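# Press the loose fuse into the empty clip holder

## Task

Push the loose fuse down into the empty fuse holder until it rests level in both of its clips, with the holder lying flat on the bench. It only counts if the fuse stays seated after the robot lets go; a fuse held in place only by the gripper is not done.

## Robot and tools

ROBOT. A single arm with six revolute joints and a two-finger parallel gripper. The fingers point along the gripper's own +z axis and close along its y axis. A wrist camera rides on the hand. Sometimes a held part gets a brief tug, or a loose object gets nudged. Anything knocked or placed off the table fails the job.

FRAME. The scene frame has its origin on the table surface directly under the arm's base. +z is up, and +y lies to the left when facing along +x. The base may sit slightly tilted relative to the table. Distances are in metres and angles in radians.

TOOL execute_actions. Argument "actions" is a list holding zero or one item. An optional "pictures" boolean turns camera images on or off; by default they come back with every result.
- Empty list {"actions": []}: commands nothing, just reports the current state.
- Motion: {"rows": [[...], ...], "steps": N}. N is 1 to 15 control steps, each 1/30 s, defaulting to 15. You may give 1 to 15 rows; each covers one step, and the final row repeats to fill any remaining steps. One arm only, so each row is a single flat list of 7 numbers: waist, shoulder, elbow, forearm roll, wrist pitch, wrist roll (absolute joint target angles in radians, same order and meaning as the Joint positions line), then the gripper opening on a scale from -1 (shut) to +1 (wide open). These are absolute targets, not offsets. Stated joint ranges: waist -6.283..6.283, shoulder -2.304..2.304, elbow -4.224..0.061, forearm roll -6.283..6.283, wrist pitch -2.164..2.164, wrist roll -6.283..6.283. A call is rejected (nothing sent) if a target exceeds a range end by more than 0.010 and lies farther out than the joint's last reported angle. True ends can differ from the listed ones by up to 0.010; a target beyond the real end is clipped there and the result may report "joint sent to its limit", possibly referring to an earlier action still running. Absence of that note does not prove more travel is available.
- Wait: {"steps": N} with no rows, N up to 300; returns after N steps counted from the previous result.

MOTION LIMITS. Joint targets move at most 3.14 rad/s, ramping up over 0.16 s, and joints are synchronised so they arrive together. Each step the sent target stays within 0.623 rad of the measured angle, and if the targets would move the gripper more than 70 mm from where it is, they get scaled back. So large moves need several calls. Between calls the arm keeps heading for the last row sent until it has nearly stopped (a blocked or crawling move counts as stopped) or a step is HELD; pressing farther requires a fresh action.

RESULT LINES. The state gives end_effector_position (metres) and end_effector_quat_wxyz in the scene frame, plus linear and angular velocities. That position is the point between the finger pads when closed, about 2 cm behind the fingertips; closing pushes the tips roughly 10 mm farther along gripper +z. The printed position can be off, more so at long reach. Joint positions and Joint velocities list the six joints in order, then the pad gap in metres (0.084 fully open). grip_measured is the actual opening on the -1..+1 command scale. Joint torques are total drive outputs with per-joint offset, scale and noise; they are nonzero even in free air. "joint command not followed" means the clearance check (which treats mounting blocks and posts as part of the arm) altered or blocked targets. HELD marks steps where your row was partly or fully withheld.

GRIPPING. To hold something, keep commanding an opening well under grip_measured; the larger the gap, the firmer the squeeze (about 24 N per pad at most, for objects up to about 6 cm). Commanding -1 gives full force on parts about 0.5 mm thick or more. Echoing grip_measured still squeezes lightly; wide parts may slip. Avoid slamming the fingers shut, which can press too hard.

FAULTS. If contact torque hits a joint's load limit (waist 57, shoulder 57, elbow 47.5, forearm roll 25.6, wrist pitch 18, wrist roll 18 N m, held weight included), the arm halts, backs that joint off, stays still 10 s and drops the rest of the call. Holding loads heats motors: MOTOR HOT appears from 65 °C and at 80 °C an OVER-TEMPERATURE FAULT brakes the arm until it cools. Press the fuse gently and progressively rather than forcing it; avoid drops, slips, hard impacts and shoving the holder so it tilts or slides.

CAMERAS. cam_high, cam_low and cam_wrist, each 672x504, returned in that order. Calibration (pinhole plus radial distortion, OpenCV style) is given per camera with K and T_world_to_cam; fixed cameras may be off by a couple of degrees and several millimetres, and the wrist camera's pose is derived from joint readings.

TOOL zoom_image: {"camera": one of cam_high/cam_low/cam_wrist, "region": [x0, y0, x1, y1]} in pixels of that camera's latest image, origin top-left, region no larger than 504x504. Moves nothing.

TOOL show_instructions: no arguments; shows the reference images for the scene (here a clip fuse holder page). Moves nothing.

TOOL finished_scene: {"scene": number of the current scene}. Release the fuse and move clear first so it is seated on its own. Replying without any tool call ends everything.

Each tool is called as name([rows], argument=value, ...), one row to a line, values as JSON.

## Session

execute_actions(actions=[])

Scene clock: 0.00 s of 4306.00 s.
end_effector_position=(+0.2738, -0.2943, +0.1241) grip_measured=+1.00 end_effector_quat_wxyz=(-0.155, +0.803, +0.550, +0.170) end_effector_velocity=(-0.000, +0.000, -0.001) end_effector_angular_velocity=(+0.001, +0.001, -0.000)
Joint positions: [-1.02  -1.708 -1.64   0.638 -1.187 -2.877  0.084]
Joint velocities: [-0.    -0.001  0.    -0.001 -0.     0.     0.   ]
Joint torques (N m, as the arm reports them, + toward a larger angle): no reading
camera_calibration (this result's frames):
cam_wrist: T_world_to_cam=[[0.937662, -0.343776, -0.0510706, -0.322138], [-0.330937, -0.838269, -0.433342, -0.0411717], [0.106162, 0.42323, -0.899781, 0.34037], [0, 0, 0, 1]] pos_world=[0.252297, -0.289311, 0.271965]

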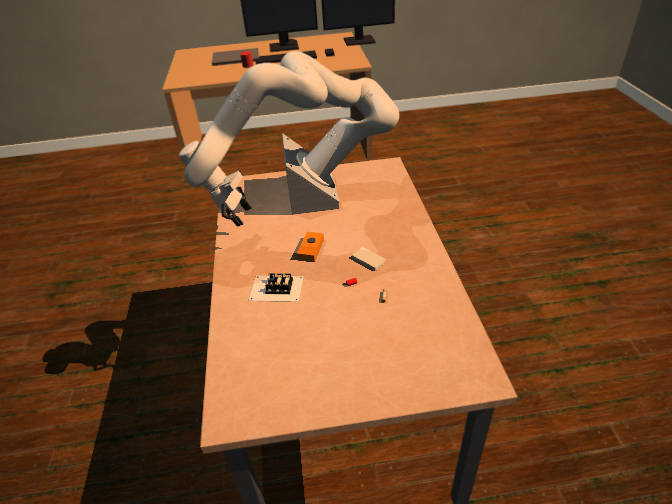

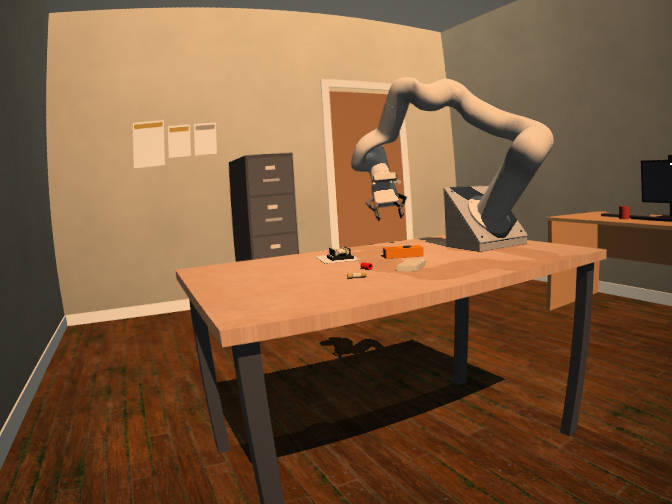

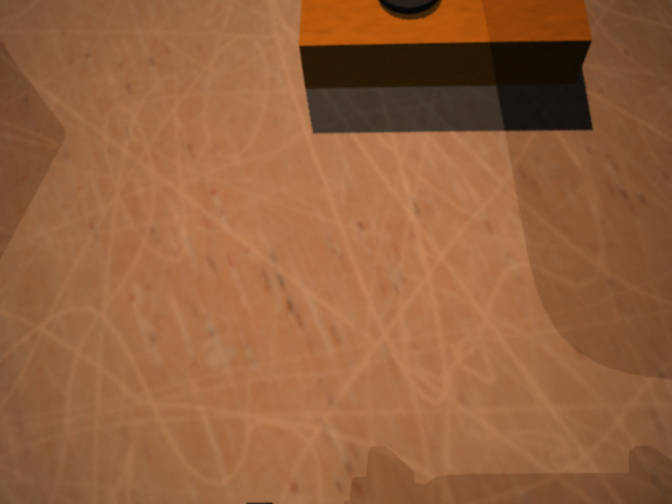

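zoom_image(camera="cam_high", region=[230,250,410,320])

Region (230, 250, 410, 320) of cam_high's 672x504 image, scaled by 2.800, with more detail than that image has.

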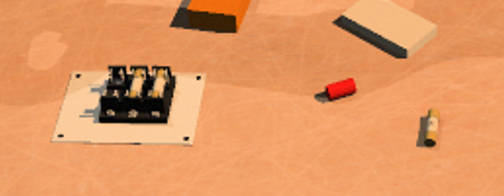

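execute_actions([
  {"rows":[[-1.0,-1.3,-1.64,0.7,-1.1,-3.2,1]]},
], pictures=false)

execute_actions([
  {"rows":[[-0.6,-1.15,-1.68,0.8,-1.07,-3.5,1],[-0.6,-1.15,-1.68,0.8,-1.07,-3.5,1],[-0.6,-1.15,-1.68,0.8,-1.07,-3.5,1],[-0.6,-1.15,-1.68,0.8,-1.07,-3.5,1],[-0.6,-1.15,-1.68,0.8,-1.07,-3.5,1],[-0.078,-1.056,-1.7135,0.957,-1.034,-3.927,0.2]]},
], pictures=false)

execute_actions([
  {"rows":[[-0.078,-1.056,-1.7135,0.957,-1.034,-3.927,0.2]]},
], pictures=false)

execute_actions([
  {"steps":20},
])

Scene clock: 21.07 s of 4306.00 s.
end_effector_position=(+0.3498, -0.3162, +0.2657) grip_measured=+1.00 end_effector_quat_wxyz=(-0.012, +0.727, +0.674, +0.133) end_effector_velocity=(+0.161, -0.005, +0.331) end_effector_angular_velocity=(-0.661, -0.325, +0.564)
Joint positions: [-1.008 -1.462 -1.64   0.675 -1.135 -3.071  0.084]
Joint velocities: [ 0.028  0.55   0.002  0.084  0.118 -0.435  0.   ]
Joint torques (N m, as the arm reports them, + toward a larger angle): [-12.83  45.22 -23.1    2.61  -0.49  -0.35]
Steps of this call (steps 1 to 90: nothing new was sent; then 17.57 s passed at rest; steps 91 to 105: all 15 steps of this action). Readings (joint positions):
91: [-1.020 -1.707 -1.640 0.638 -1.187 -2.877]
92: [-1.020 -1.703 -1.639 0.638 -1.185 -2.883]
94: [-1.018 -1.670 -1.637 0.643 -1.178 -2.909]
98: [-1.014 -1.591 -1.641 0.655 -1.162 -2.969]
105: the state above

Scene clock: 21.57 s of 4306.00 s.
end_effector_position=(+0.4936, -0.2411, +0.3038) grip_measured=+0.20 end_effector_quat_wxyz=(+0.040, +0.557, +0.827, +0.065) end_effector_velocity=(+0.284, +0.219, -0.030) end_effector_angular_velocity=(-0.284, +0.053, +0.954)
Joint positions: [-0.774 -1.303 -1.663  0.762 -1.098 -3.329  0.052]
Joint velocities: [ 0.542  0.227 -0.046  0.181  0.058 -0.539 -0.004]
Joint torques (N m, as the arm reports them, + toward a larger angle): [-20.14  41.07 -21.57   3.68  -0.3   -0.39]
Steps of this call (steps 1 to 15: all 15 steps of this action). Readings (joint positions):
1: [-1.007 -1.444 -1.640 0.678 -1.131 -3.086]
2: [-1.003 -1.428 -1.642 0.682 -1.128 -3.101]
4: [-0.972 -1.404 -1.645 0.691 -1.122 -3.134]
8: [-0.899 -1.361 -1.652 0.715 -1.113 -3.203]
15: the state above

Scene clock: 22.07 s of 4306.00 s.
end_effector_position=(+0.6136, -0.1128, +0.2637) grip_measured=+0.19 end_effector_quat_wxyz=(+0.033, +0.356, +0.934, +0.021) end_effector_velocity=(+0.197, +0.286, -0.108) end_effector_angular_velocity=(-0.132, +0.095, +0.873)
Joint positions: [-0.504 -1.205 -1.683  0.839 -1.072 -3.566  0.052]
Joint velocities: [ 0.522  0.183 -0.038  0.145  0.047 -0.442 -0.   ]
Joint torques (N m, as the arm reports them, + toward a larger angle): [-26.84  40.7  -20.01   3.43  -0.21  -0.52]
Steps of this call (steps 1 to 15: all 15 steps of this action). Readings (joint positions):
1: [-0.755 -1.295 -1.665 0.768 -1.096 -3.347]
2: [-0.737 -1.288 -1.666 0.773 -1.094 -3.364]
4: [-0.701 -1.274 -1.669 0.784 -1.090 -3.398]
8: [-0.628 -1.248 -1.674 0.805 -1.084 -3.461]
15: the state above

Scene clock: 22.73 s of 4306.00 s.
end_effector_position=(+0.7045, +0.0965, +0.1777) grip_measured=+0.19 end_effector_quat_wxyz=(+0.008, +0.079, +0.997, -0.001) end_effector_velocity=(+0.073, +0.333, -0.142) end_effector_angular_velocity=(-0.004, +0.086, +0.827)
Joint positions: [-0.168 -1.087 -1.707  0.932 -1.042 -3.851  0.052]
Joint velocities: [ 0.485  0.17  -0.035  0.134  0.044 -0.409 -0.   ]
Joint torques (N m, as the arm reports them, + toward a larger angle): [-33.76  38.36 -17.39   2.38  -0.26  -0.57]
Steps of this call (steps 1 to 20: the robot went on to your last target). Readings (joint positions):
1: [-0.486 -1.199 -1.684 0.844 -1.071 -3.581]
2: [-0.469 -1.193 -1.686 0.849 -1.069 -3.596]
4: [-0.435 -1.181 -1.688 0.858 -1.066 -3.625]
8: [-0.367 -1.157 -1.693 0.877 -1.060 -3.682]
20: the state above
camera_calibration (this result's frames):
cam_wrist: T_world_to_cam=[[0.150289, 0.988616, 0.00711867, -0.173105], [0.988205, -0.150433, 0.0286372, -0.625606], [0.0293821, 0.00273084, -0.999565, 0.289903], [0, 0, 0, 1]] pos_world=[0.635725, 0.0762309, 0.308925]

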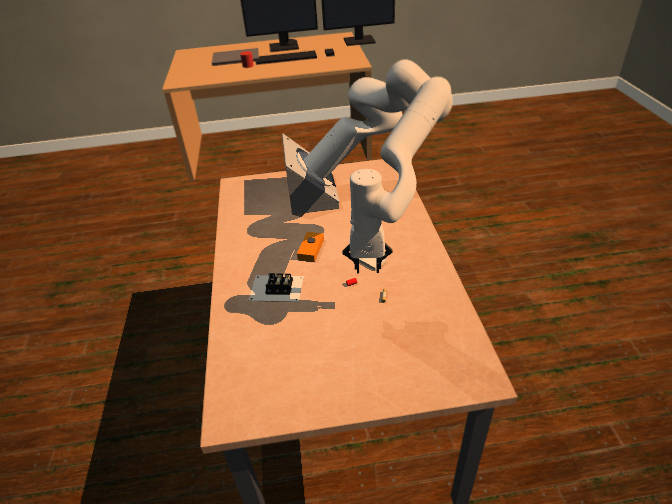

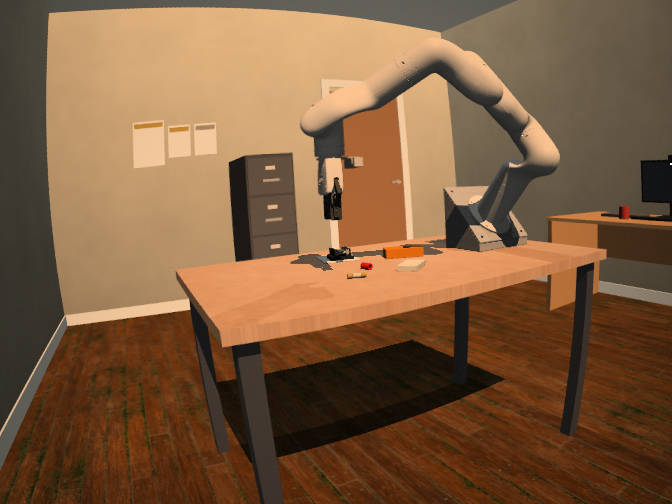

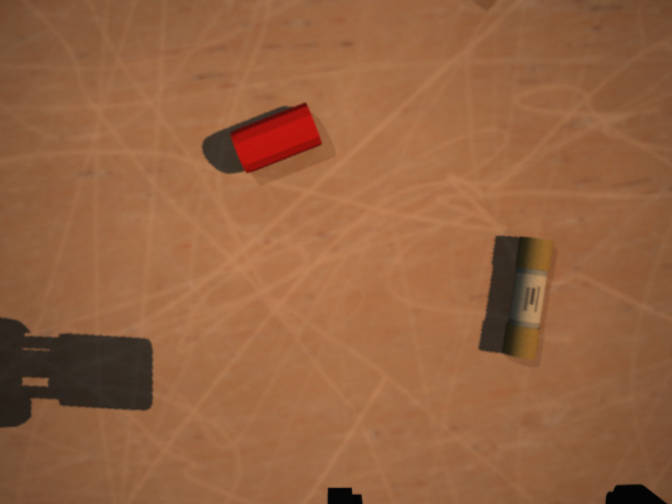

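execute_actions([
  {"steps":5},
])

Scene clock: 25.60 s of 4306.00 s.
end_effector_position=(+0.7147, +0.1596, +0.1507) grip_measured=+0.19 end_effector_quat_wxyz=(+0.000, +0.002, +1.000, -0.000) end_effector_velocity=(-0.000, +0.001, +0.000) end_effector_angular_velocity=(+0.001, +0.000, +0.000)
Joint positions: [-0.078 -1.056 -1.714  0.957 -1.034 -3.927  0.052]
Joint velocities: [ 0.001  0.001  0.     0.    -0.001  0.    -0.   ]
Joint torques (N m, as the arm reports them, + toward a larger angle): [-32.48  37.59 -16.94   3.06  -0.21  -0.5 ]
Steps of this call (steps 1 to 30: the robot went on to your last target; steps 31 to 86: nothing new was sent). Readings (joint positions):
1: [-0.152 -1.082 -1.708 0.937 -1.041 -3.864]
2: [-0.136 -1.076 -1.709 0.941 -1.039 -3.878]
4: [-0.109 -1.067 -1.712 0.948 -1.037 -3.900]
8: [-0.086 -1.059 -1.713 0.955 -1.035 -3.920]
86: the state above
The arm was judged still, so your last target was given up. Only a new action makes it travel on or press farther. Fingers that are still opening or closing keep moving.
camera_calibration (this result's frames):
cam_wrist: T_world_to_cam=[[-0.00301719, 0.999963, 0.00811563, -0.129238], [0.999917, 0.00291501, 0.0125728, -0.655841], [0.0125487, 0.00815288, -0.999888, 0.273641], [0, 0, 0, 1]] pos_world=[0.651962, 0.128914, 0.282905]

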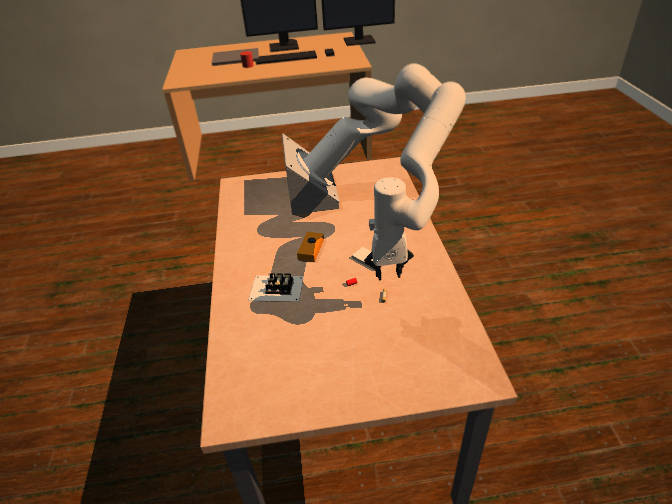

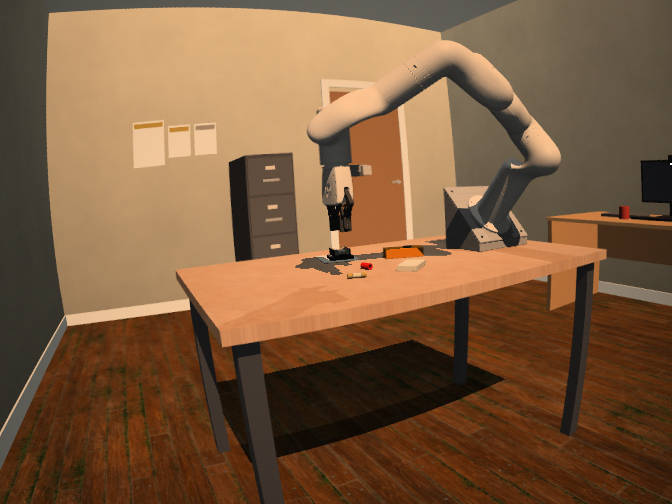

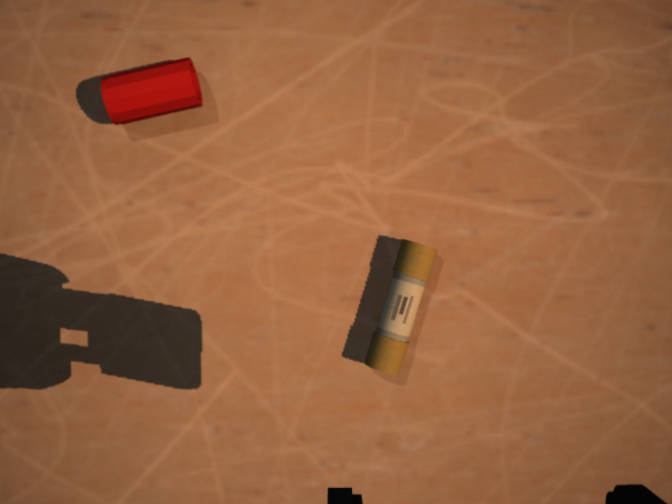

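execute_actions([
  {"rows":[[0.0048,-1.0809,-1.5754,1.107,-0.9116,-3.784,0.2]]},
], pictures=false)

execute_actions([
  {"steps":10},
])

Scene clock: 43.83 s of 4306.00 s.
end_effector_position=(+0.6801, +0.1558, +0.0630) grip_measured=+0.19 end_effector_quat_wxyz=(+0.001, +0.141, +0.990, +0.000) end_effector_velocity=(-0.007, -0.001, -0.017) end_effector_angular_velocity=(-0.004, -0.006, -0.069)
Joint positions: [ 0.003 -1.08  -1.579  1.103 -0.914 -3.787  0.052]
Joint velocities: [ 0.017 -0.003  0.03   0.037  0.029  0.035  0.   ]
Joint torques (N m, as the arm reports them, + toward a larger angle): [-33.62  37.69 -14.73   2.94  -0.16  -0.34]
Steps of this call (steps 1 to 90: nothing new was sent; then 14.73 s passed at rest; steps 91 to 105: all 15 steps of this action). Readings (joint positions):
91: [-0.078 -1.056 -1.713 0.958 -1.033 -3.926]
92: [-0.075 -1.056 -1.708 0.964 -1.028 -3.920]
94: [-0.057 -1.061 -1.678 0.998 -1.000 -3.888]
98: [-0.015 -1.076 -1.609 1.068 -0.944 -3.822]
105: the state above

Scene clock: 44.17 s of 4306.00 s.
end_effector_position=(+0.6789, +0.1555, +0.0609) grip_measured=+0.19 end_effector_quat_wxyz=(+0.000, +0.144, +0.990, +0.000) end_effector_velocity=(-0.001, -0.000, -0.001) end_effector_angular_velocity=(-0.000, +0.001, -0.003)
Joint positions: [ 0.005 -1.081 -1.576  1.107 -0.912 -3.784  0.052]
Joint velocities: [ 0.001 -0.001  0.002  0.001  0.001  0.001  0.   ]
Joint torques (N m, as the arm reports them, + toward a larger angle): [-31.24  38.02 -15.18   2.58  -0.12  -0.51]
Steps of this call (steps 1 to 10: the robot went on to your last target). Readings (joint positions):
1: [0.003 -1.080 -1.578 1.105 -0.914 -3.786]
2: [0.004 -1.080 -1.577 1.105 -0.913 -3.786]
4: [0.004 -1.080 -1.577 1.106 -0.912 -3.785]
8: [0.005 -1.081 -1.576 1.107 -0.912 -3.784]
10: the state above
camera_calibration (this result's frames):
cam_wrist: T_world_to_cam=[[0.277383, 0.96072, 0.00873903, -0.308784], [0.960643, -0.27748, 0.0130087, -0.548722], [0.0149226, 0.00478669, -0.999877, 0.183232], [0, 0, 0, 1]] pos_world=[0.610044, 0.143518, 0.193046]

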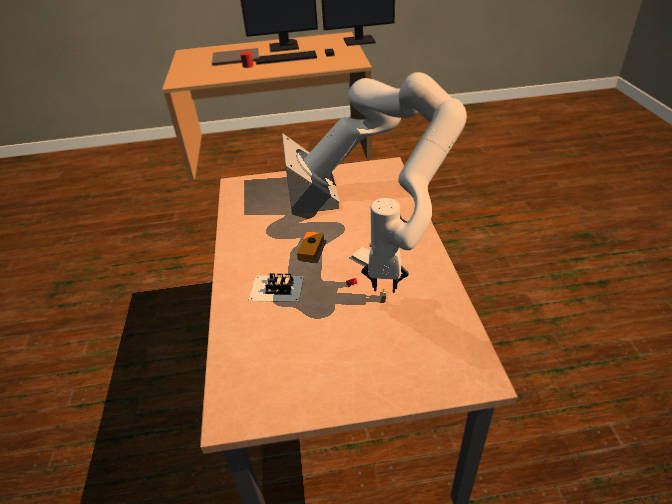

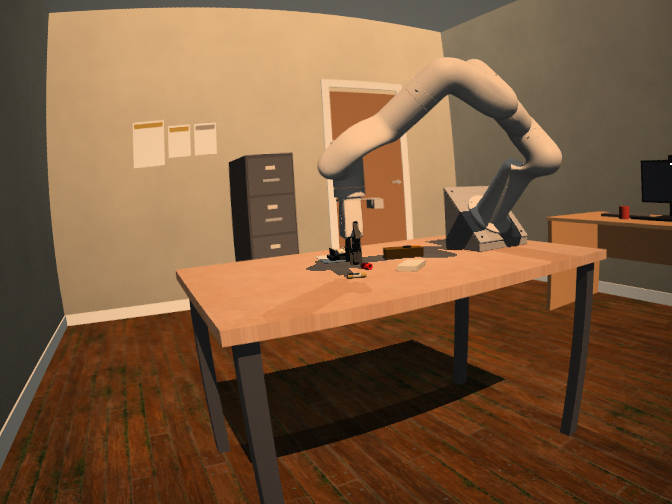

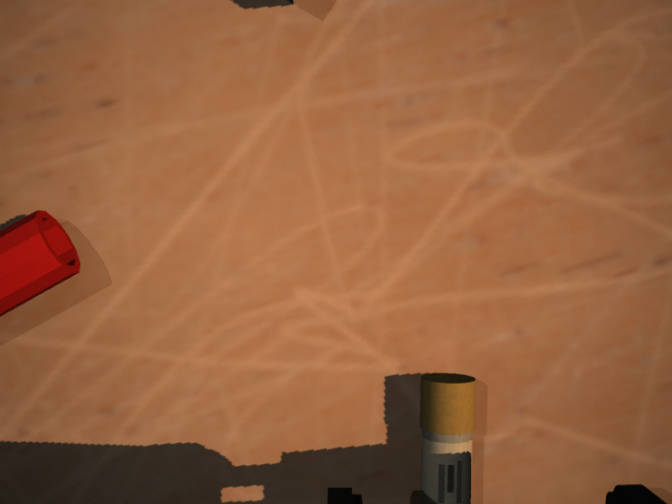

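execute_actions([
  {"rows":[[0.0066,-1.0668,-1.5496,1.115,-0.905,-3.78,0.2],[0.0066,-1.0668,-1.5496,1.115,-0.905,-3.78,0.2],[0.0066,-1.0668,-1.5496,1.115,-0.905,-3.78,0.2],[0.0066,-1.0668,-1.5496,1.115,-0.905,-3.78,0.2],[0.026,-1.091,-1.56,1.14,-0.891,-3.79,0.2],[0.0452,-1.1151,-1.5695,1.164,-0.877,-3.80,0.2]]},
], pictures=false)

execute_actions([
  {"steps":8},
])

Scene clock: 57.90 s of 4306.00 s.
end_effector_position=(+0.6725, +0.1567, +0.0257) grip_measured=+0.19 end_effector_quat_wxyz=(-0.000, +0.154, +0.988, -0.001) end_effector_velocity=(+0.005, +0.002, -0.016) end_effector_angular_velocity=(-0.001, -0.014, +0.001)
Joint positions: [ 0.043 -1.113 -1.568  1.161 -0.879 -3.799  0.052]
Joint velocities: [ 0.02  -0.021 -0.016  0.033  0.019 -0.012 -0.   ]
Joint torques (N m, as the arm reports them, + toward a larger angle): [-33.45  40.89 -14.43   3.07  -0.28  -0.43]
Steps of this call (steps 1 to 15: the robot went on to your last target; steps 16 to 90: nothing new was sent; then 10.23 s passed at rest; steps 91 to 105: all 15 steps of this action). Readings (joint positions):
91: [0.005 -1.081 -1.575 1.107 -0.911 -3.784]
92: [0.005 -1.079 -1.572 1.108 -0.911 -3.783]
94: [0.006 -1.074 -1.563 1.111 -0.908 -3.782]
98: [0.020 -1.086 -1.562 1.132 -0.896 -3.788]
105: the state above

Scene clock: 58.17 s of 4306.00 s.
end_effector_position=(+0.6726, +0.1567, +0.0239) grip_measured=+0.19 end_effector_quat_wxyz=(+0.000, +0.154, +0.988, -0.001) end_effector_velocity=(-0.001, -0.000, -0.003) end_effector_angular_velocity=(-0.002, +0.003, +0.000)
Joint positions: [ 0.045 -1.115 -1.57   1.164 -0.877 -3.8    0.052]
Joint velocities: [ 0.004 -0.003  0.     0.002  0.003 -0.001  0.   ]
Joint torques (N m, as the arm reports them, + toward a larger angle): [-33.32  40.04 -14.02   2.65  -0.13  -0.43]
Steps of this call (steps 1 to 8: the robot went on to your last target). Readings (joint positions):
1: [0.044 -1.113 -1.569 1.162 -0.878 -3.799]
2: [0.044 -1.114 -1.569 1.162 -0.878 -3.799]
4: [0.044 -1.114 -1.569 1.163 -0.877 -3.800]
8: the state above
camera_calibration (this result's frames):
cam_wrist: T_world_to_cam=[[0.296248, 0.955085, 0.00700771, -0.319681], [0.955003, -0.296317, 0.0128548, -0.535093], [0.014354, 0.00288416, -0.999893, 0.147061], [0, 0, 0, 1]] pos_world=[0.603609, 0.146341, 0.156164]

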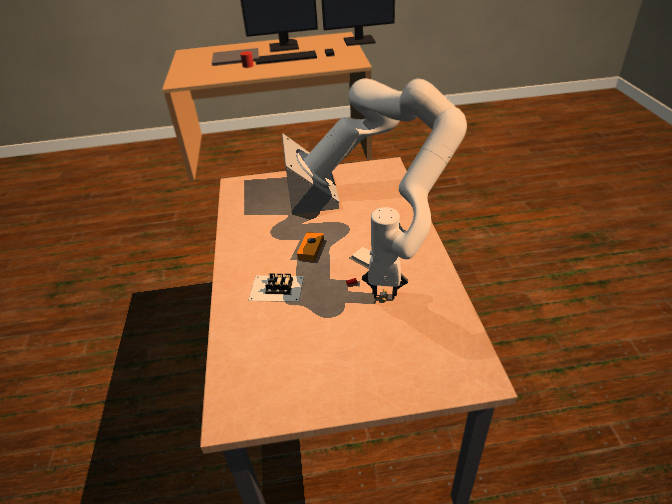

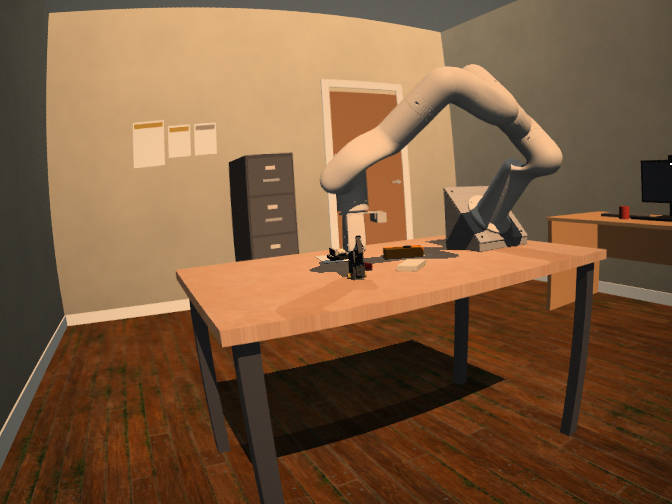

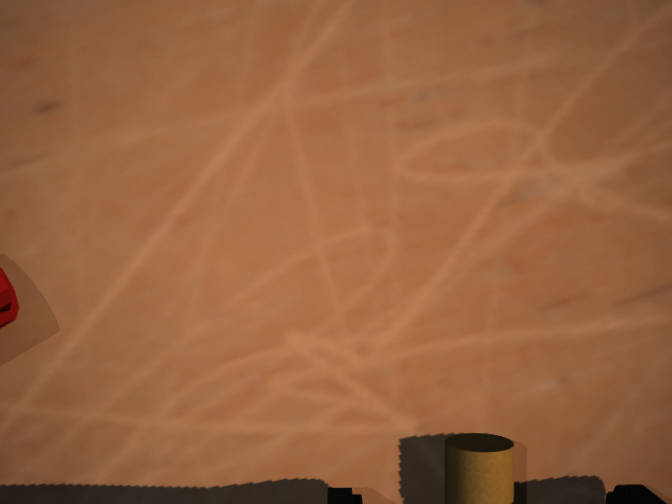

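execute_actions([
  {"rows":[[0.0452,-1.1151,-1.5695,1.164,-0.877,-3.80,0],[0.0452,-1.1151,-1.5695,1.164,-0.877,-3.80,-0.2],[0.0452,-1.1151,-1.5695,1.164,-0.877,-3.80,-0.4],[0.0452,-1.1151,-1.5695,1.164,-0.877,-3.80,-0.55],[0.0452,-1.1151,-1.5695,1.164,-0.877,-3.80,-0.7],[0.0452,-1.1151,-1.5695,1.164,-0.877,-3.80,-0.85],[0.0452,-1.1151,-1.5695,1.164,-0.877,-3.80,-1]]},
], pictures=false)

execute_actions([
  {"rows":[[0.0066,-1.0668,-1.5496,1.115,-0.905,-3.78,-1],[0.0066,-1.0668,-1.5496,1.115,-0.905,-3.78,-1],[0.0066,-1.0668,-1.5496,1.115,-0.905,-3.78,-1],[0.0066,-1.0668,-1.5496,1.115,-0.905,-3.78,-1],[0.0066,-1.0668,-1.5496,1.115,-0.905,-3.78,-1],[0.0066,-1.0668,-1.5496,1.115,-0.905,-3.78,-1],[-0.078,-1.02,-1.65,0.957,-1.0,-3.927,-1]]},
], pictures=false)

execute_actions([
  {"rows":[[-0.2,-1.1,-1.72,0.9,-1.02,-4.05,-1],[-0.2,-1.1,-1.72,0.9,-1.02,-4.05,-1],[-0.2,-1.1,-1.72,0.9,-1.02,-4.05,-1],[-0.2,-1.1,-1.72,0.9,-1.02,-4.05,-1],[-0.44,-1.4563,-1.8728,0.8246,-1.0286,-4.279,-1]]},
], pictures=false)

execute_actions([
  {"steps":35},
])

Scene clock: 84.83 s of 4306.00 s.
end_effector_position=(+0.6725, +0.1567, +0.0236) grip_measured=-0.71 end_effector_quat_wxyz=(+0.000, +0.154, +0.988, -0.001) end_effector_velocity=(-0.000, +0.000, -0.001) end_effector_angular_velocity=(+0.000, +0.000, -0.000)
Joint positions: [ 0.045 -1.115 -1.569  1.164 -0.877 -3.8    0.013]
Joint velocities: [ 0.001 -0.001 -0.     0.001  0.    -0.    -0.   ]
Joint torques (N m, as the arm reports them, + toward a larger angle): [-33.65  36.86 -14.32   3.3   -0.18  -0.45]
Steps of this call (steps 1 to 15: the robot went on to your last target; steps 16 to 90: nothing new was sent; then 23.17 s passed at rest; steps 91 to 105: all 15 steps of this action). Readings (joint positions):
91: [0.045 -1.115 -1.570 1.164 -0.877 -3.800]
92: [0.045 -1.115 -1.570 1.164 -0.877 -3.800]
94: [0.045 -1.115 -1.569 1.164 -0.877 -3.800]
98: [0.045 -1.115 -1.570 1.164 -0.877 -3.800]
105: the state above

Scene clock: 85.33 s of 4306.00 s.
end_effector_position=(+0.6987, +0.1580, +0.1333) grip_measured=-0.71 end_effector_quat_wxyz=(+0.004, +0.038, +0.999, -0.007) end_effector_velocity=(+0.048, -0.007, +0.197) end_effector_angular_velocity=(-0.071, -0.001, +0.547)
Joint positions: [-0.062 -1.029 -1.633  0.989 -0.98  -3.898  0.013]
Joint velocities: [-0.182  0.108 -0.194 -0.327 -0.197 -0.286 -0.   ]
Joint torques (N m, as the arm reports them, + toward a larger angle): [-21.47  26.99  -9.99   3.78  -0.27  -0.29]
Steps of this call (steps 1 to 15: all 15 steps of this action). Readings (joint positions):
1: [0.045 -1.115 -1.569 1.164 -0.877 -3.800]
2: [0.042 -1.111 -1.567 1.159 -0.880 -3.798]
4: [0.028 -1.094 -1.560 1.142 -0.890 -3.791]
8: [0.009 -1.072 -1.557 1.116 -0.905 -3.790]
15: the state above

Scene clock: 85.83 s of 4306.00 s.
end_effector_position=(+0.6864, -0.0008, +0.1654) grip_measured=-0.71 end_effector_quat_wxyz=(+0.005, +0.005, +1.000, -0.014) end_effector_velocity=(-0.088, -0.362, -0.004) end_effector_angular_velocity=(+0.022, +0.026, +0.004)
Joint positions: [-0.25  -1.213 -1.752  0.895 -1.013 -4.093  0.013]
Joint velocities: [-0.378 -0.484 -0.238 -0.139 -0.03  -0.368 -0.   ]
Joint torques (N m, as the arm reports them, + toward a larger angle): [-33.53  40.63 -17.22   2.46  -0.14  -0.46]
Steps of this call (steps 1 to 15: all 15 steps of this action). Readings (joint positions):
1: [-0.067 -1.026 -1.638 0.980 -0.986 -3.907]
2: [-0.074 -1.028 -1.645 0.971 -0.991 -3.919]
4: [-0.105 -1.045 -1.664 0.952 -0.999 -3.952]
8: [-0.162 -1.099 -1.698 0.927 -1.006 -4.007]
15: the state above

Scene clock: 87.00 s of 4306.00 s.
end_effector_position=(+0.6194, -0.1713, +0.1556) grip_measured=-0.71 end_effector_quat_wxyz=(+0.000, +0.002, +1.000, -0.000) end_effector_velocity=(-0.001, -0.001, -0.001) end_effector_angular_velocity=(+0.002, +0.002, -0.001)
Joint positions: [-0.44  -1.456 -1.873  0.825 -1.029 -4.279  0.013]
Joint velocities: [-0.    -0.002 -0.    -0.001 -0.001 -0.001  0.   ]
Joint torques (N m, as the arm reports them, + toward a larger angle): [-30.81  44.16 -19.6    2.74  -0.16  -0.57]
Steps of this call (steps 1 to 35: the robot went on to your last target). Readings (joint positions):
1: [-0.262 -1.229 -1.760 0.890 -1.014 -4.105]
2: [-0.275 -1.245 -1.768 0.886 -1.015 -4.118]
4: [-0.300 -1.278 -1.784 0.876 -1.017 -4.142]
8: [-0.351 -1.343 -1.816 0.857 -1.021 -4.192]
35: the state above
camera_calibration (this result's frames):
cam_wrist: T_world_to_cam=[[-0.00397844, 0.999958, 0.00824883, 0.201883], [0.999914, 0.00387502, 0.0125158, -0.559472], [0.0124833, 0.00829792, -0.999888, 0.282505], [0, 0, 0, 1]] pos_world=[0.5567, -0.20205, 0.28781]

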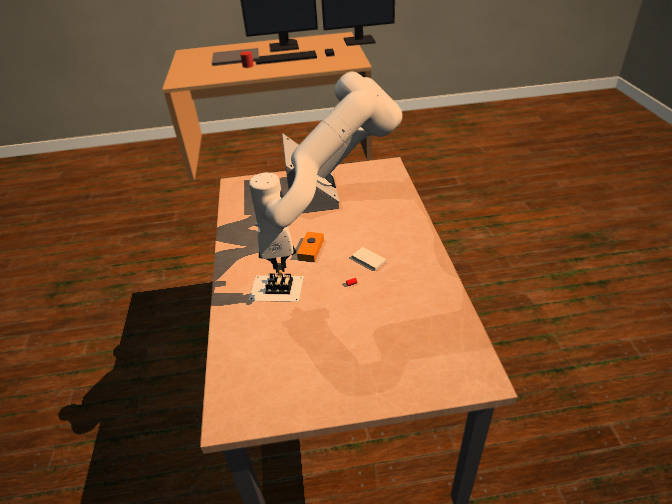

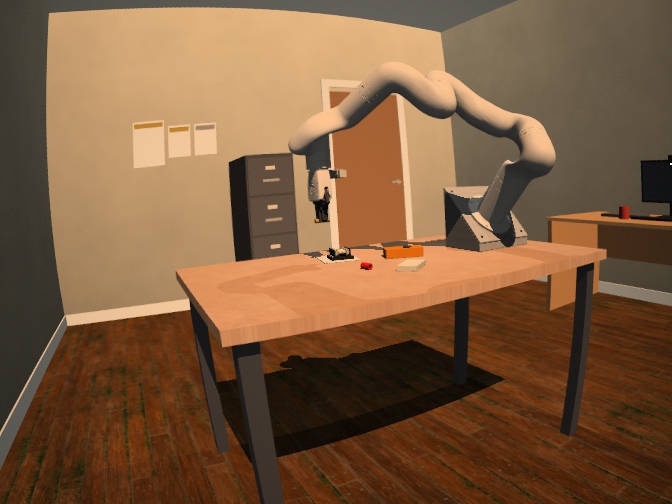

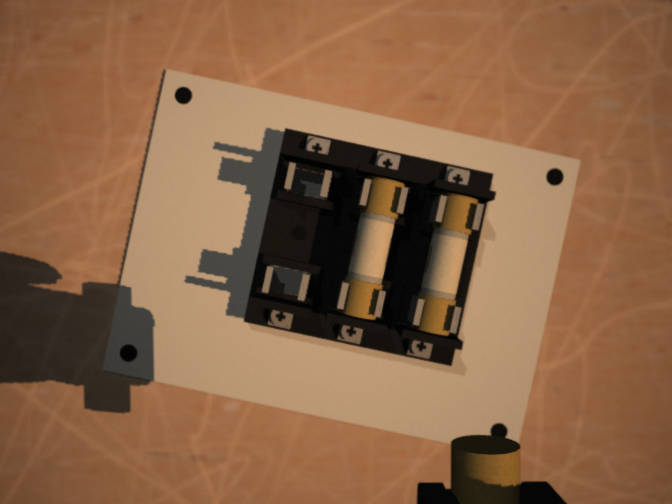

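execute_actions([
  {"rows":[[-0.462,-1.5281,-1.7356,0.9182,-0.8987,-4.2656,-1]]},
], pictures=false)

execute_actions([
  {"rows":[[-0.4459,-1.5488,-1.7423,0.9417,-0.8879,-4.2772,-1]]},
])

Scene clock: 109.77 s of 4306.00 s.
end_effector_position=(+0.5506, -0.2150, +0.0829) grip_measured=-0.71 end_effector_quat_wxyz=(+0.000, +0.105, +0.994, +0.000) end_effector_velocity=(-0.016, -0.011, -0.015) end_effector_angular_velocity=(-0.012, -0.007, -0.056)
Joint positions: [-0.461 -1.526 -1.74   0.915 -0.903 -4.266  0.013]
Joint velocities: [-0.007 -0.014  0.033  0.028  0.041  0.004 -0.   ]
Joint torques (N m, as the arm reports them, + toward a larger angle): [-27.94  44.12 -18.96   2.58  -0.07  -0.36]
Steps of this call (steps 1 to 15: the robot went on to your last target; steps 16 to 140: nothing new was sent; then 17.60 s passed at rest; steps 141 to 155: all 15 steps of this action). Readings (joint positions):
141: [-0.440 -1.456 -1.872 0.825 -1.028 -4.279]
142: [-0.441 -1.458 -1.868 0.829 -1.022 -4.278]
144: [-0.445 -1.472 -1.841 0.849 -0.995 -4.276]
148: [-0.455 -1.507 -1.778 0.888 -0.940 -4.270]
155: the state above

Scene clock: 110.27 s of 4306.00 s.
end_effector_position=(+0.5483, -0.2162, +0.0649) grip_measured=-0.71 end_effector_quat_wxyz=(+0.000, +0.109, +0.994, +0.000) end_effector_velocity=(-0.001, -0.000, -0.003) end_effector_angular_velocity=(+0.001, +0.001, -0.002)
Joint positions: [-0.446 -1.548 -1.742  0.941 -0.888 -4.277  0.013]
Joint velocities: [ 0.002 -0.004 -0.     0.003  0.001 -0.001  0.   ]
Joint torques (N m, as the arm reports them, + toward a larger angle): [-28.55  44.55 -17.15   2.85  -0.2   -0.41]
Steps of this call (steps 1 to 15: all 15 steps of this action). Readings (joint positions):
1: [-0.461 -1.526 -1.739 0.917 -0.901 -4.266]
2: [-0.460 -1.529 -1.740 0.920 -0.899 -4.267]
4: [-0.454 -1.537 -1.741 0.929 -0.895 -4.271]
8: [-0.448 -1.546 -1.741 0.938 -0.890 -4.276]
15: the state above
camera_calibration (this result's frames):
cam_wrist: T_world_to_cam=[[0.208262, 0.978037, 0.00839694, 0.126144], [0.977968, -0.208358, 0.0128957, -0.521006], [0.014362, 0.00552625, -0.999882, 0.191509], [0, 0, 0, 1]] pos_world=[0.480505, -0.232988, 0.197146]

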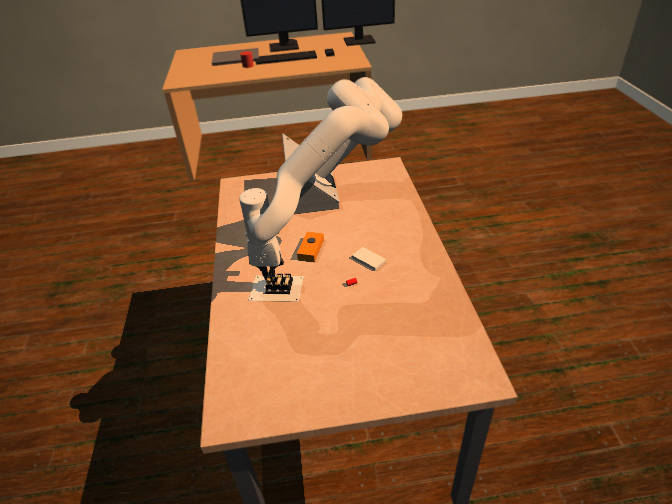

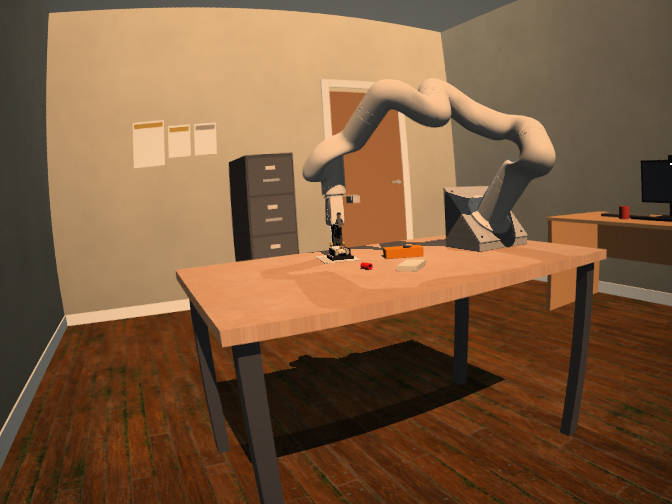

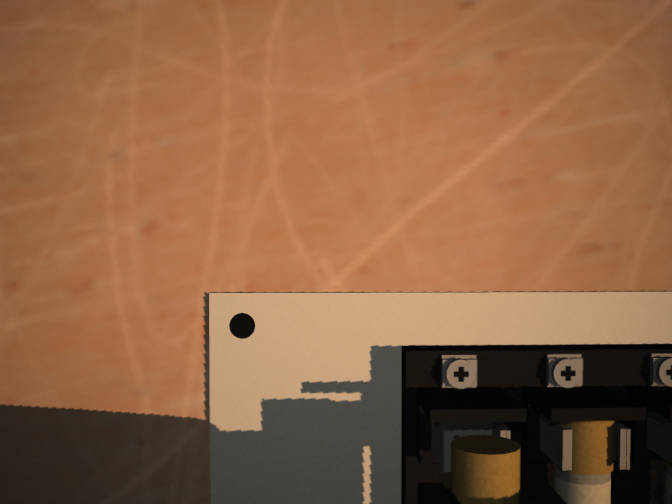

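execute_actions([
  {"rows":[[-0.4452,-1.5443,-1.7358,0.9417,-0.8879,-4.2772,-1],[-0.4452,-1.5443,-1.7358,0.9417,-0.8879,-4.2772,-1],[-0.4452,-1.5443,-1.7358,0.9417,-0.8879,-4.2772,-1],[-0.4452,-1.5443,-1.7358,0.9417,-0.8879,-4.2772,-1],[-0.4411,-1.5495,-1.7375,0.9476,-0.885,-4.280,-1]]},
])

Scene clock: 131.07 s of 4306.00 s.
end_effector_position=(+0.5472, -0.2146, +0.0611) grip_measured=-0.71 end_effector_quat_wxyz=(-0.001, +0.109, +0.994, +0.000) end_effector_velocity=(+0.001, -0.000, -0.001) end_effector_angular_velocity=(-0.001, -0.001, +0.001)
Joint positions: [-0.441 -1.549 -1.737  0.947 -0.885 -4.28   0.013]
Joint velocities: [ 0.002 -0.002 -0.001  0.003  0.002 -0.002 -0.   ]
Joint torques (N m, as the arm reports them, + toward a larger angle): [-27.81  44.51 -17.7    3.    -0.18  -0.49]
Steps of this call (steps 1 to 15: the robot went on to your last target; steps 16 to 90: nothing new was sent; then 17.30 s passed at rest; steps 91 to 105: all 15 steps of this action). Readings (joint positions):
91: [-0.446 -1.549 -1.742 0.942 -0.888 -4.277]
92: [-0.446 -1.548 -1.741 0.942 -0.888 -4.277]
94: [-0.446 -1.547 -1.739 0.942 -0.888 -4.277]
98: [-0.443 -1.547 -1.738 0.945 -0.887 -4.279]
105: the state above
camera_calibration (this result's frames):
cam_wrist: T_world_to_cam=[[0.209449, 0.97778, 0.00881562, 0.12409], [0.977741, -0.209538, 0.0108061, -0.519536], [0.0124132, 0.00635605, -0.999903, 0.188942], [0, 0, 0, 1]] pos_world=[0.479636, -0.231396, 0.193444]

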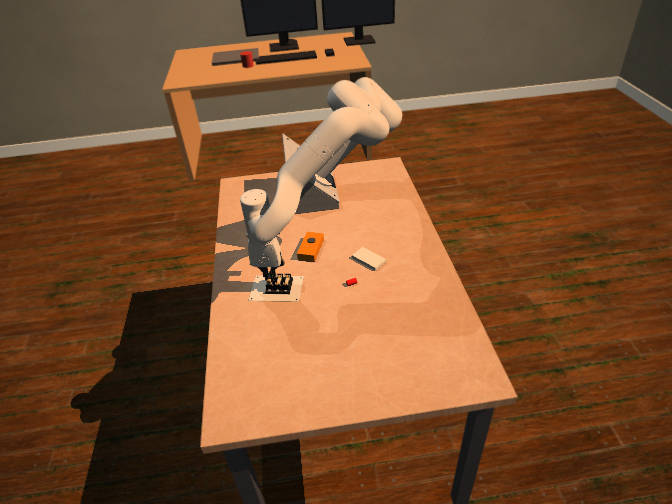

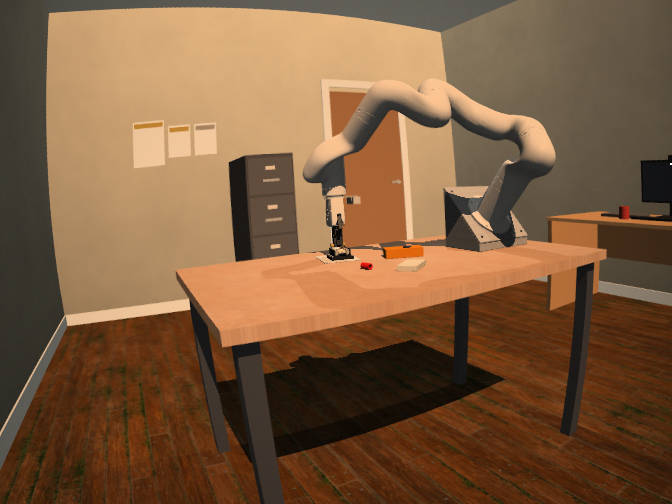

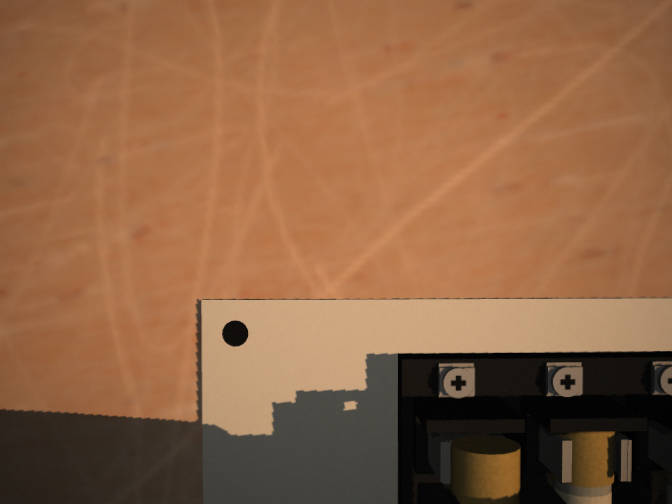

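execute_actions([
  {"rows":[[-0.4388,-1.5524,-1.7385,0.951,-0.8835,-4.2817,-1],[-0.4388,-1.5524,-1.7385,0.951,-0.8835,-4.2817,-1],[-0.4388,-1.5524,-1.7385,0.951,-0.8835,-4.2817,-1],[-0.4366,-1.5553,-1.7394,0.9542,-0.882,-4.2833,-1],[-0.4366,-1.5553,-1.7394,0.9542,-0.882,-4.2833,-1],[-0.4366,-1.5553,-1.7394,0.9542,-0.882,-4.2833,-1],[-0.4366,-1.5553,-1.7394,0.9542,-0.882,-4.2833,-1],[-0.4366,-1.5553,-1.7394,0.9542,-0.882,-4.2833,-1],[-0.4366,-1.5553,-1.7394,0.9542,-0.882,-4.2833,-1],[-0.4366,-1.5553,-1.7394,0.9542,-0.882,-4.2833,-0.65],[-0.4366,-1.5553,-1.7394,0.9542,-0.882,-4.2833,-0.55],[-0.4366,-1.5553,-1.7394,0.9542,-0.882,-4.2833,-0.45],[-0.4366,-1.5553,-1.7394,0.9542,-0.882,-4.2833,-0.3]]},
], pictures=false)

execute_actions([
  {"rows":[[-0.4366,-1.5553,-1.7394,0.9542,-0.882,-4.2833,-0.3],[-0.4366,-1.5553,-1.7394,0.9542,-0.882,-4.2833,-0.3],[-0.4613,-1.5236,-1.7291,0.9182,-0.8987,-4.2656,-0.3]]},
], pictures=false)

execute_actions([
  {"rows":[[-0.44,-1.4563,-1.8728,0.8246,-1.0286,-4.279,-0.85]]},
], pictures=false)

execute_actions([
  {"steps":10},
])

Scene clock: 151.77 s of 4306.00 s.
end_effector_position=(+0.5471, -0.2145, +0.0566) grip_measured=-0.40 end_effector_quat_wxyz=(-0.001, +0.109, +0.994, +0.000) end_effector_velocity=(-0.001, -0.000, -0.002) end_effector_angular_velocity=(+0.001, +0.001, -0.001)
Joint positions: [-0.437 -1.555 -1.739  0.954 -0.882 -4.283  0.026]
Joint velocities: [ 0.001 -0.003 -0.     0.002  0.    -0.001  0.064]
Joint torques (N m, as the arm reports them, + toward a larger angle): [-27.84  44.55 -16.85   2.85  -0.15  -0.42]
Steps of this call (steps 1 to 15: the robot went on to your last target; steps 16 to 90: nothing new was sent; then 17.20 s passed at rest; steps 91 to 105: all 15 steps of this action). Readings (joint positions):
91: [-0.441 -1.550 -1.738 0.948 -0.885 -4.280]
92: [-0.441 -1.550 -1.738 0.948 -0.885 -4.280]
94: [-0.440 -1.551 -1.738 0.949 -0.884 -4.281]
98: [-0.438 -1.554 -1.739 0.953 -0.883 -4.282]
105: the state above

Scene clock: 152.27 s of 4306.00 s.
end_effector_position=(+0.5469, -0.2145, +0.0801) grip_measured=-0.32 end_effector_quat_wxyz=(-0.001, +0.109, +0.994, +0.000) end_effector_velocity=(-0.001, +0.001, +0.005) end_effector_angular_velocity=(+0.001, +0.002, -0.001)
Joint positions: [-0.461 -1.525 -1.729  0.919 -0.898 -4.266  0.03 ]
Joint velocities: [-0.005  0.007  0.003 -0.009 -0.005  0.005  0.   ]
Joint torques (N m, as the arm reports them, + toward a larger angle): [-29.46  44.72 -17.96   3.62  -0.06  -0.45]
Steps of this call (steps 1 to 15: all 15 steps of this action). Readings (joint positions):
1: [-0.437 -1.555 -1.739 0.954 -0.882 -4.283]
2: [-0.437 -1.555 -1.739 0.954 -0.882 -4.283]
4: [-0.439 -1.553 -1.738 0.950 -0.884 -4.281]
8: [-0.455 -1.532 -1.733 0.928 -0.894 -4.271]
15: the state above

Scene clock: 152.77 s of 4306.00 s.
end_effector_position=(+0.6172, -0.1729, +0.1530) grip_measured=-0.87 end_effector_quat_wxyz=(+0.000, +0.005, +1.000, +0.000) end_effector_velocity=(+0.012, +0.013, +0.016) end_effector_angular_velocity=(+0.005, +0.014, +0.055)
Joint positions: [-0.441 -1.459 -1.868  0.827 -1.025 -4.279  0.006]
Joint velocities: [ 0.006  0.013 -0.036 -0.03  -0.041 -0.004 -0.   ]
Joint torques (N m, as the arm reports them, + toward a larger angle): [-30.1   43.68 -18.77   2.86  -0.23  -0.44]
Steps of this call (steps 1 to 15: all 15 steps of this action). Readings (joint positions):
1: [-0.461 -1.524 -1.730 0.919 -0.899 -4.266]
2: [-0.460 -1.523 -1.734 0.914 -0.905 -4.266]
4: [-0.456 -1.510 -1.762 0.895 -0.931 -4.269]
8: [-0.447 -1.477 -1.828 0.855 -0.987 -4.275]
15: the state above

Scene clock: 153.10 s of 4306.00 s.
end_effector_position=(+0.6191, -0.1714, +0.1553) grip_measured=-0.87 end_effector_quat_wxyz=(-0.000, +0.002, +1.000, +0.000) end_effector_velocity=(+0.002, +0.000, +0.002) end_effector_angular_velocity=(-0.003, -0.003, +0.004)
Joint positions: [-0.44  -1.457 -1.872  0.825 -1.028 -4.279  0.006]
Joint velocities: [-0.     0.002 -0.003 -0.001 -0.     0.    -0.   ]
Joint torques (N m, as the arm reports them, + toward a larger angle): [-30.83  42.8  -18.65   3.29  -0.14  -0.46]
Steps of this call (steps 1 to 10: the robot went on to your last target). Readings (joint positions):
1: [-0.440 -1.458 -1.869 0.827 -1.026 -4.279]
2: [-0.440 -1.458 -1.870 0.826 -1.027 -4.279]
4: [-0.440 -1.457 -1.871 0.825 -1.028 -4.279]
8: [-0.440 -1.457 -1.872 0.825 -1.028 -4.279]
10: the state above
camera_calibration (this result's frames):
cam_wrist: T_world_to_cam=[[-0.00339298, 0.999958, 0.00847815, 0.201661], [0.999919, 0.00328865, 0.012289, -0.559244], [0.0122606, 0.00851916, -0.999889, 0.282417], [0, 0, 0, 1]] pos_world=[0.55642, -0.202219, 0.287548]

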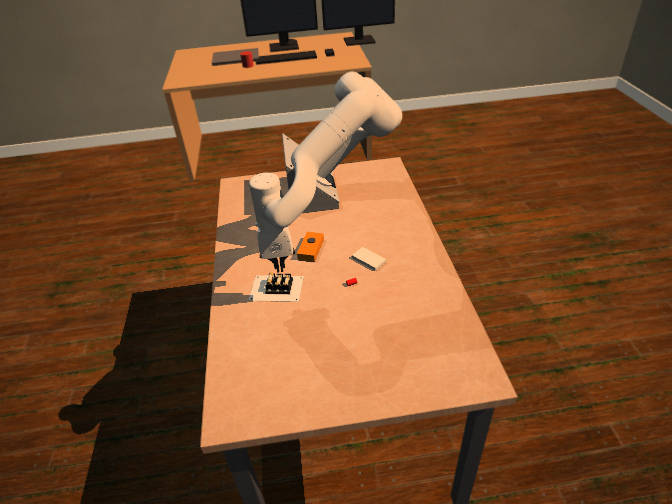

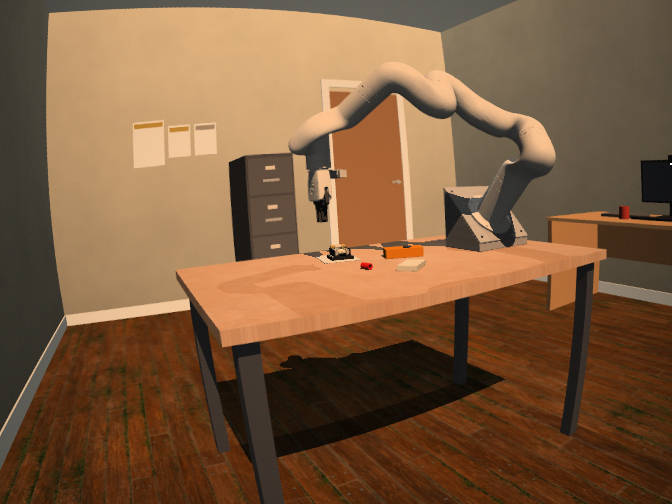

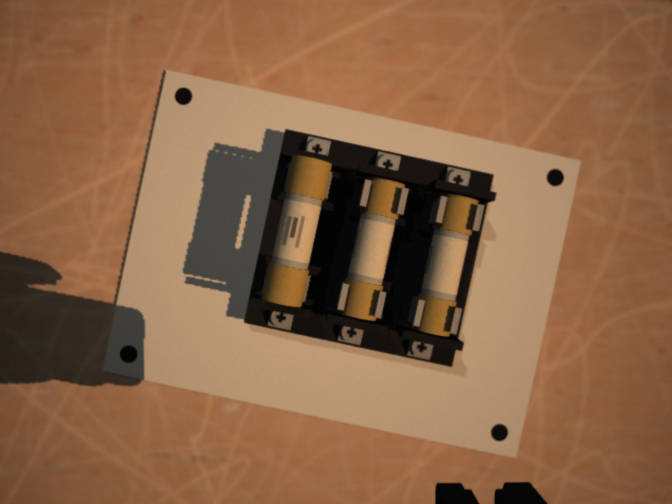

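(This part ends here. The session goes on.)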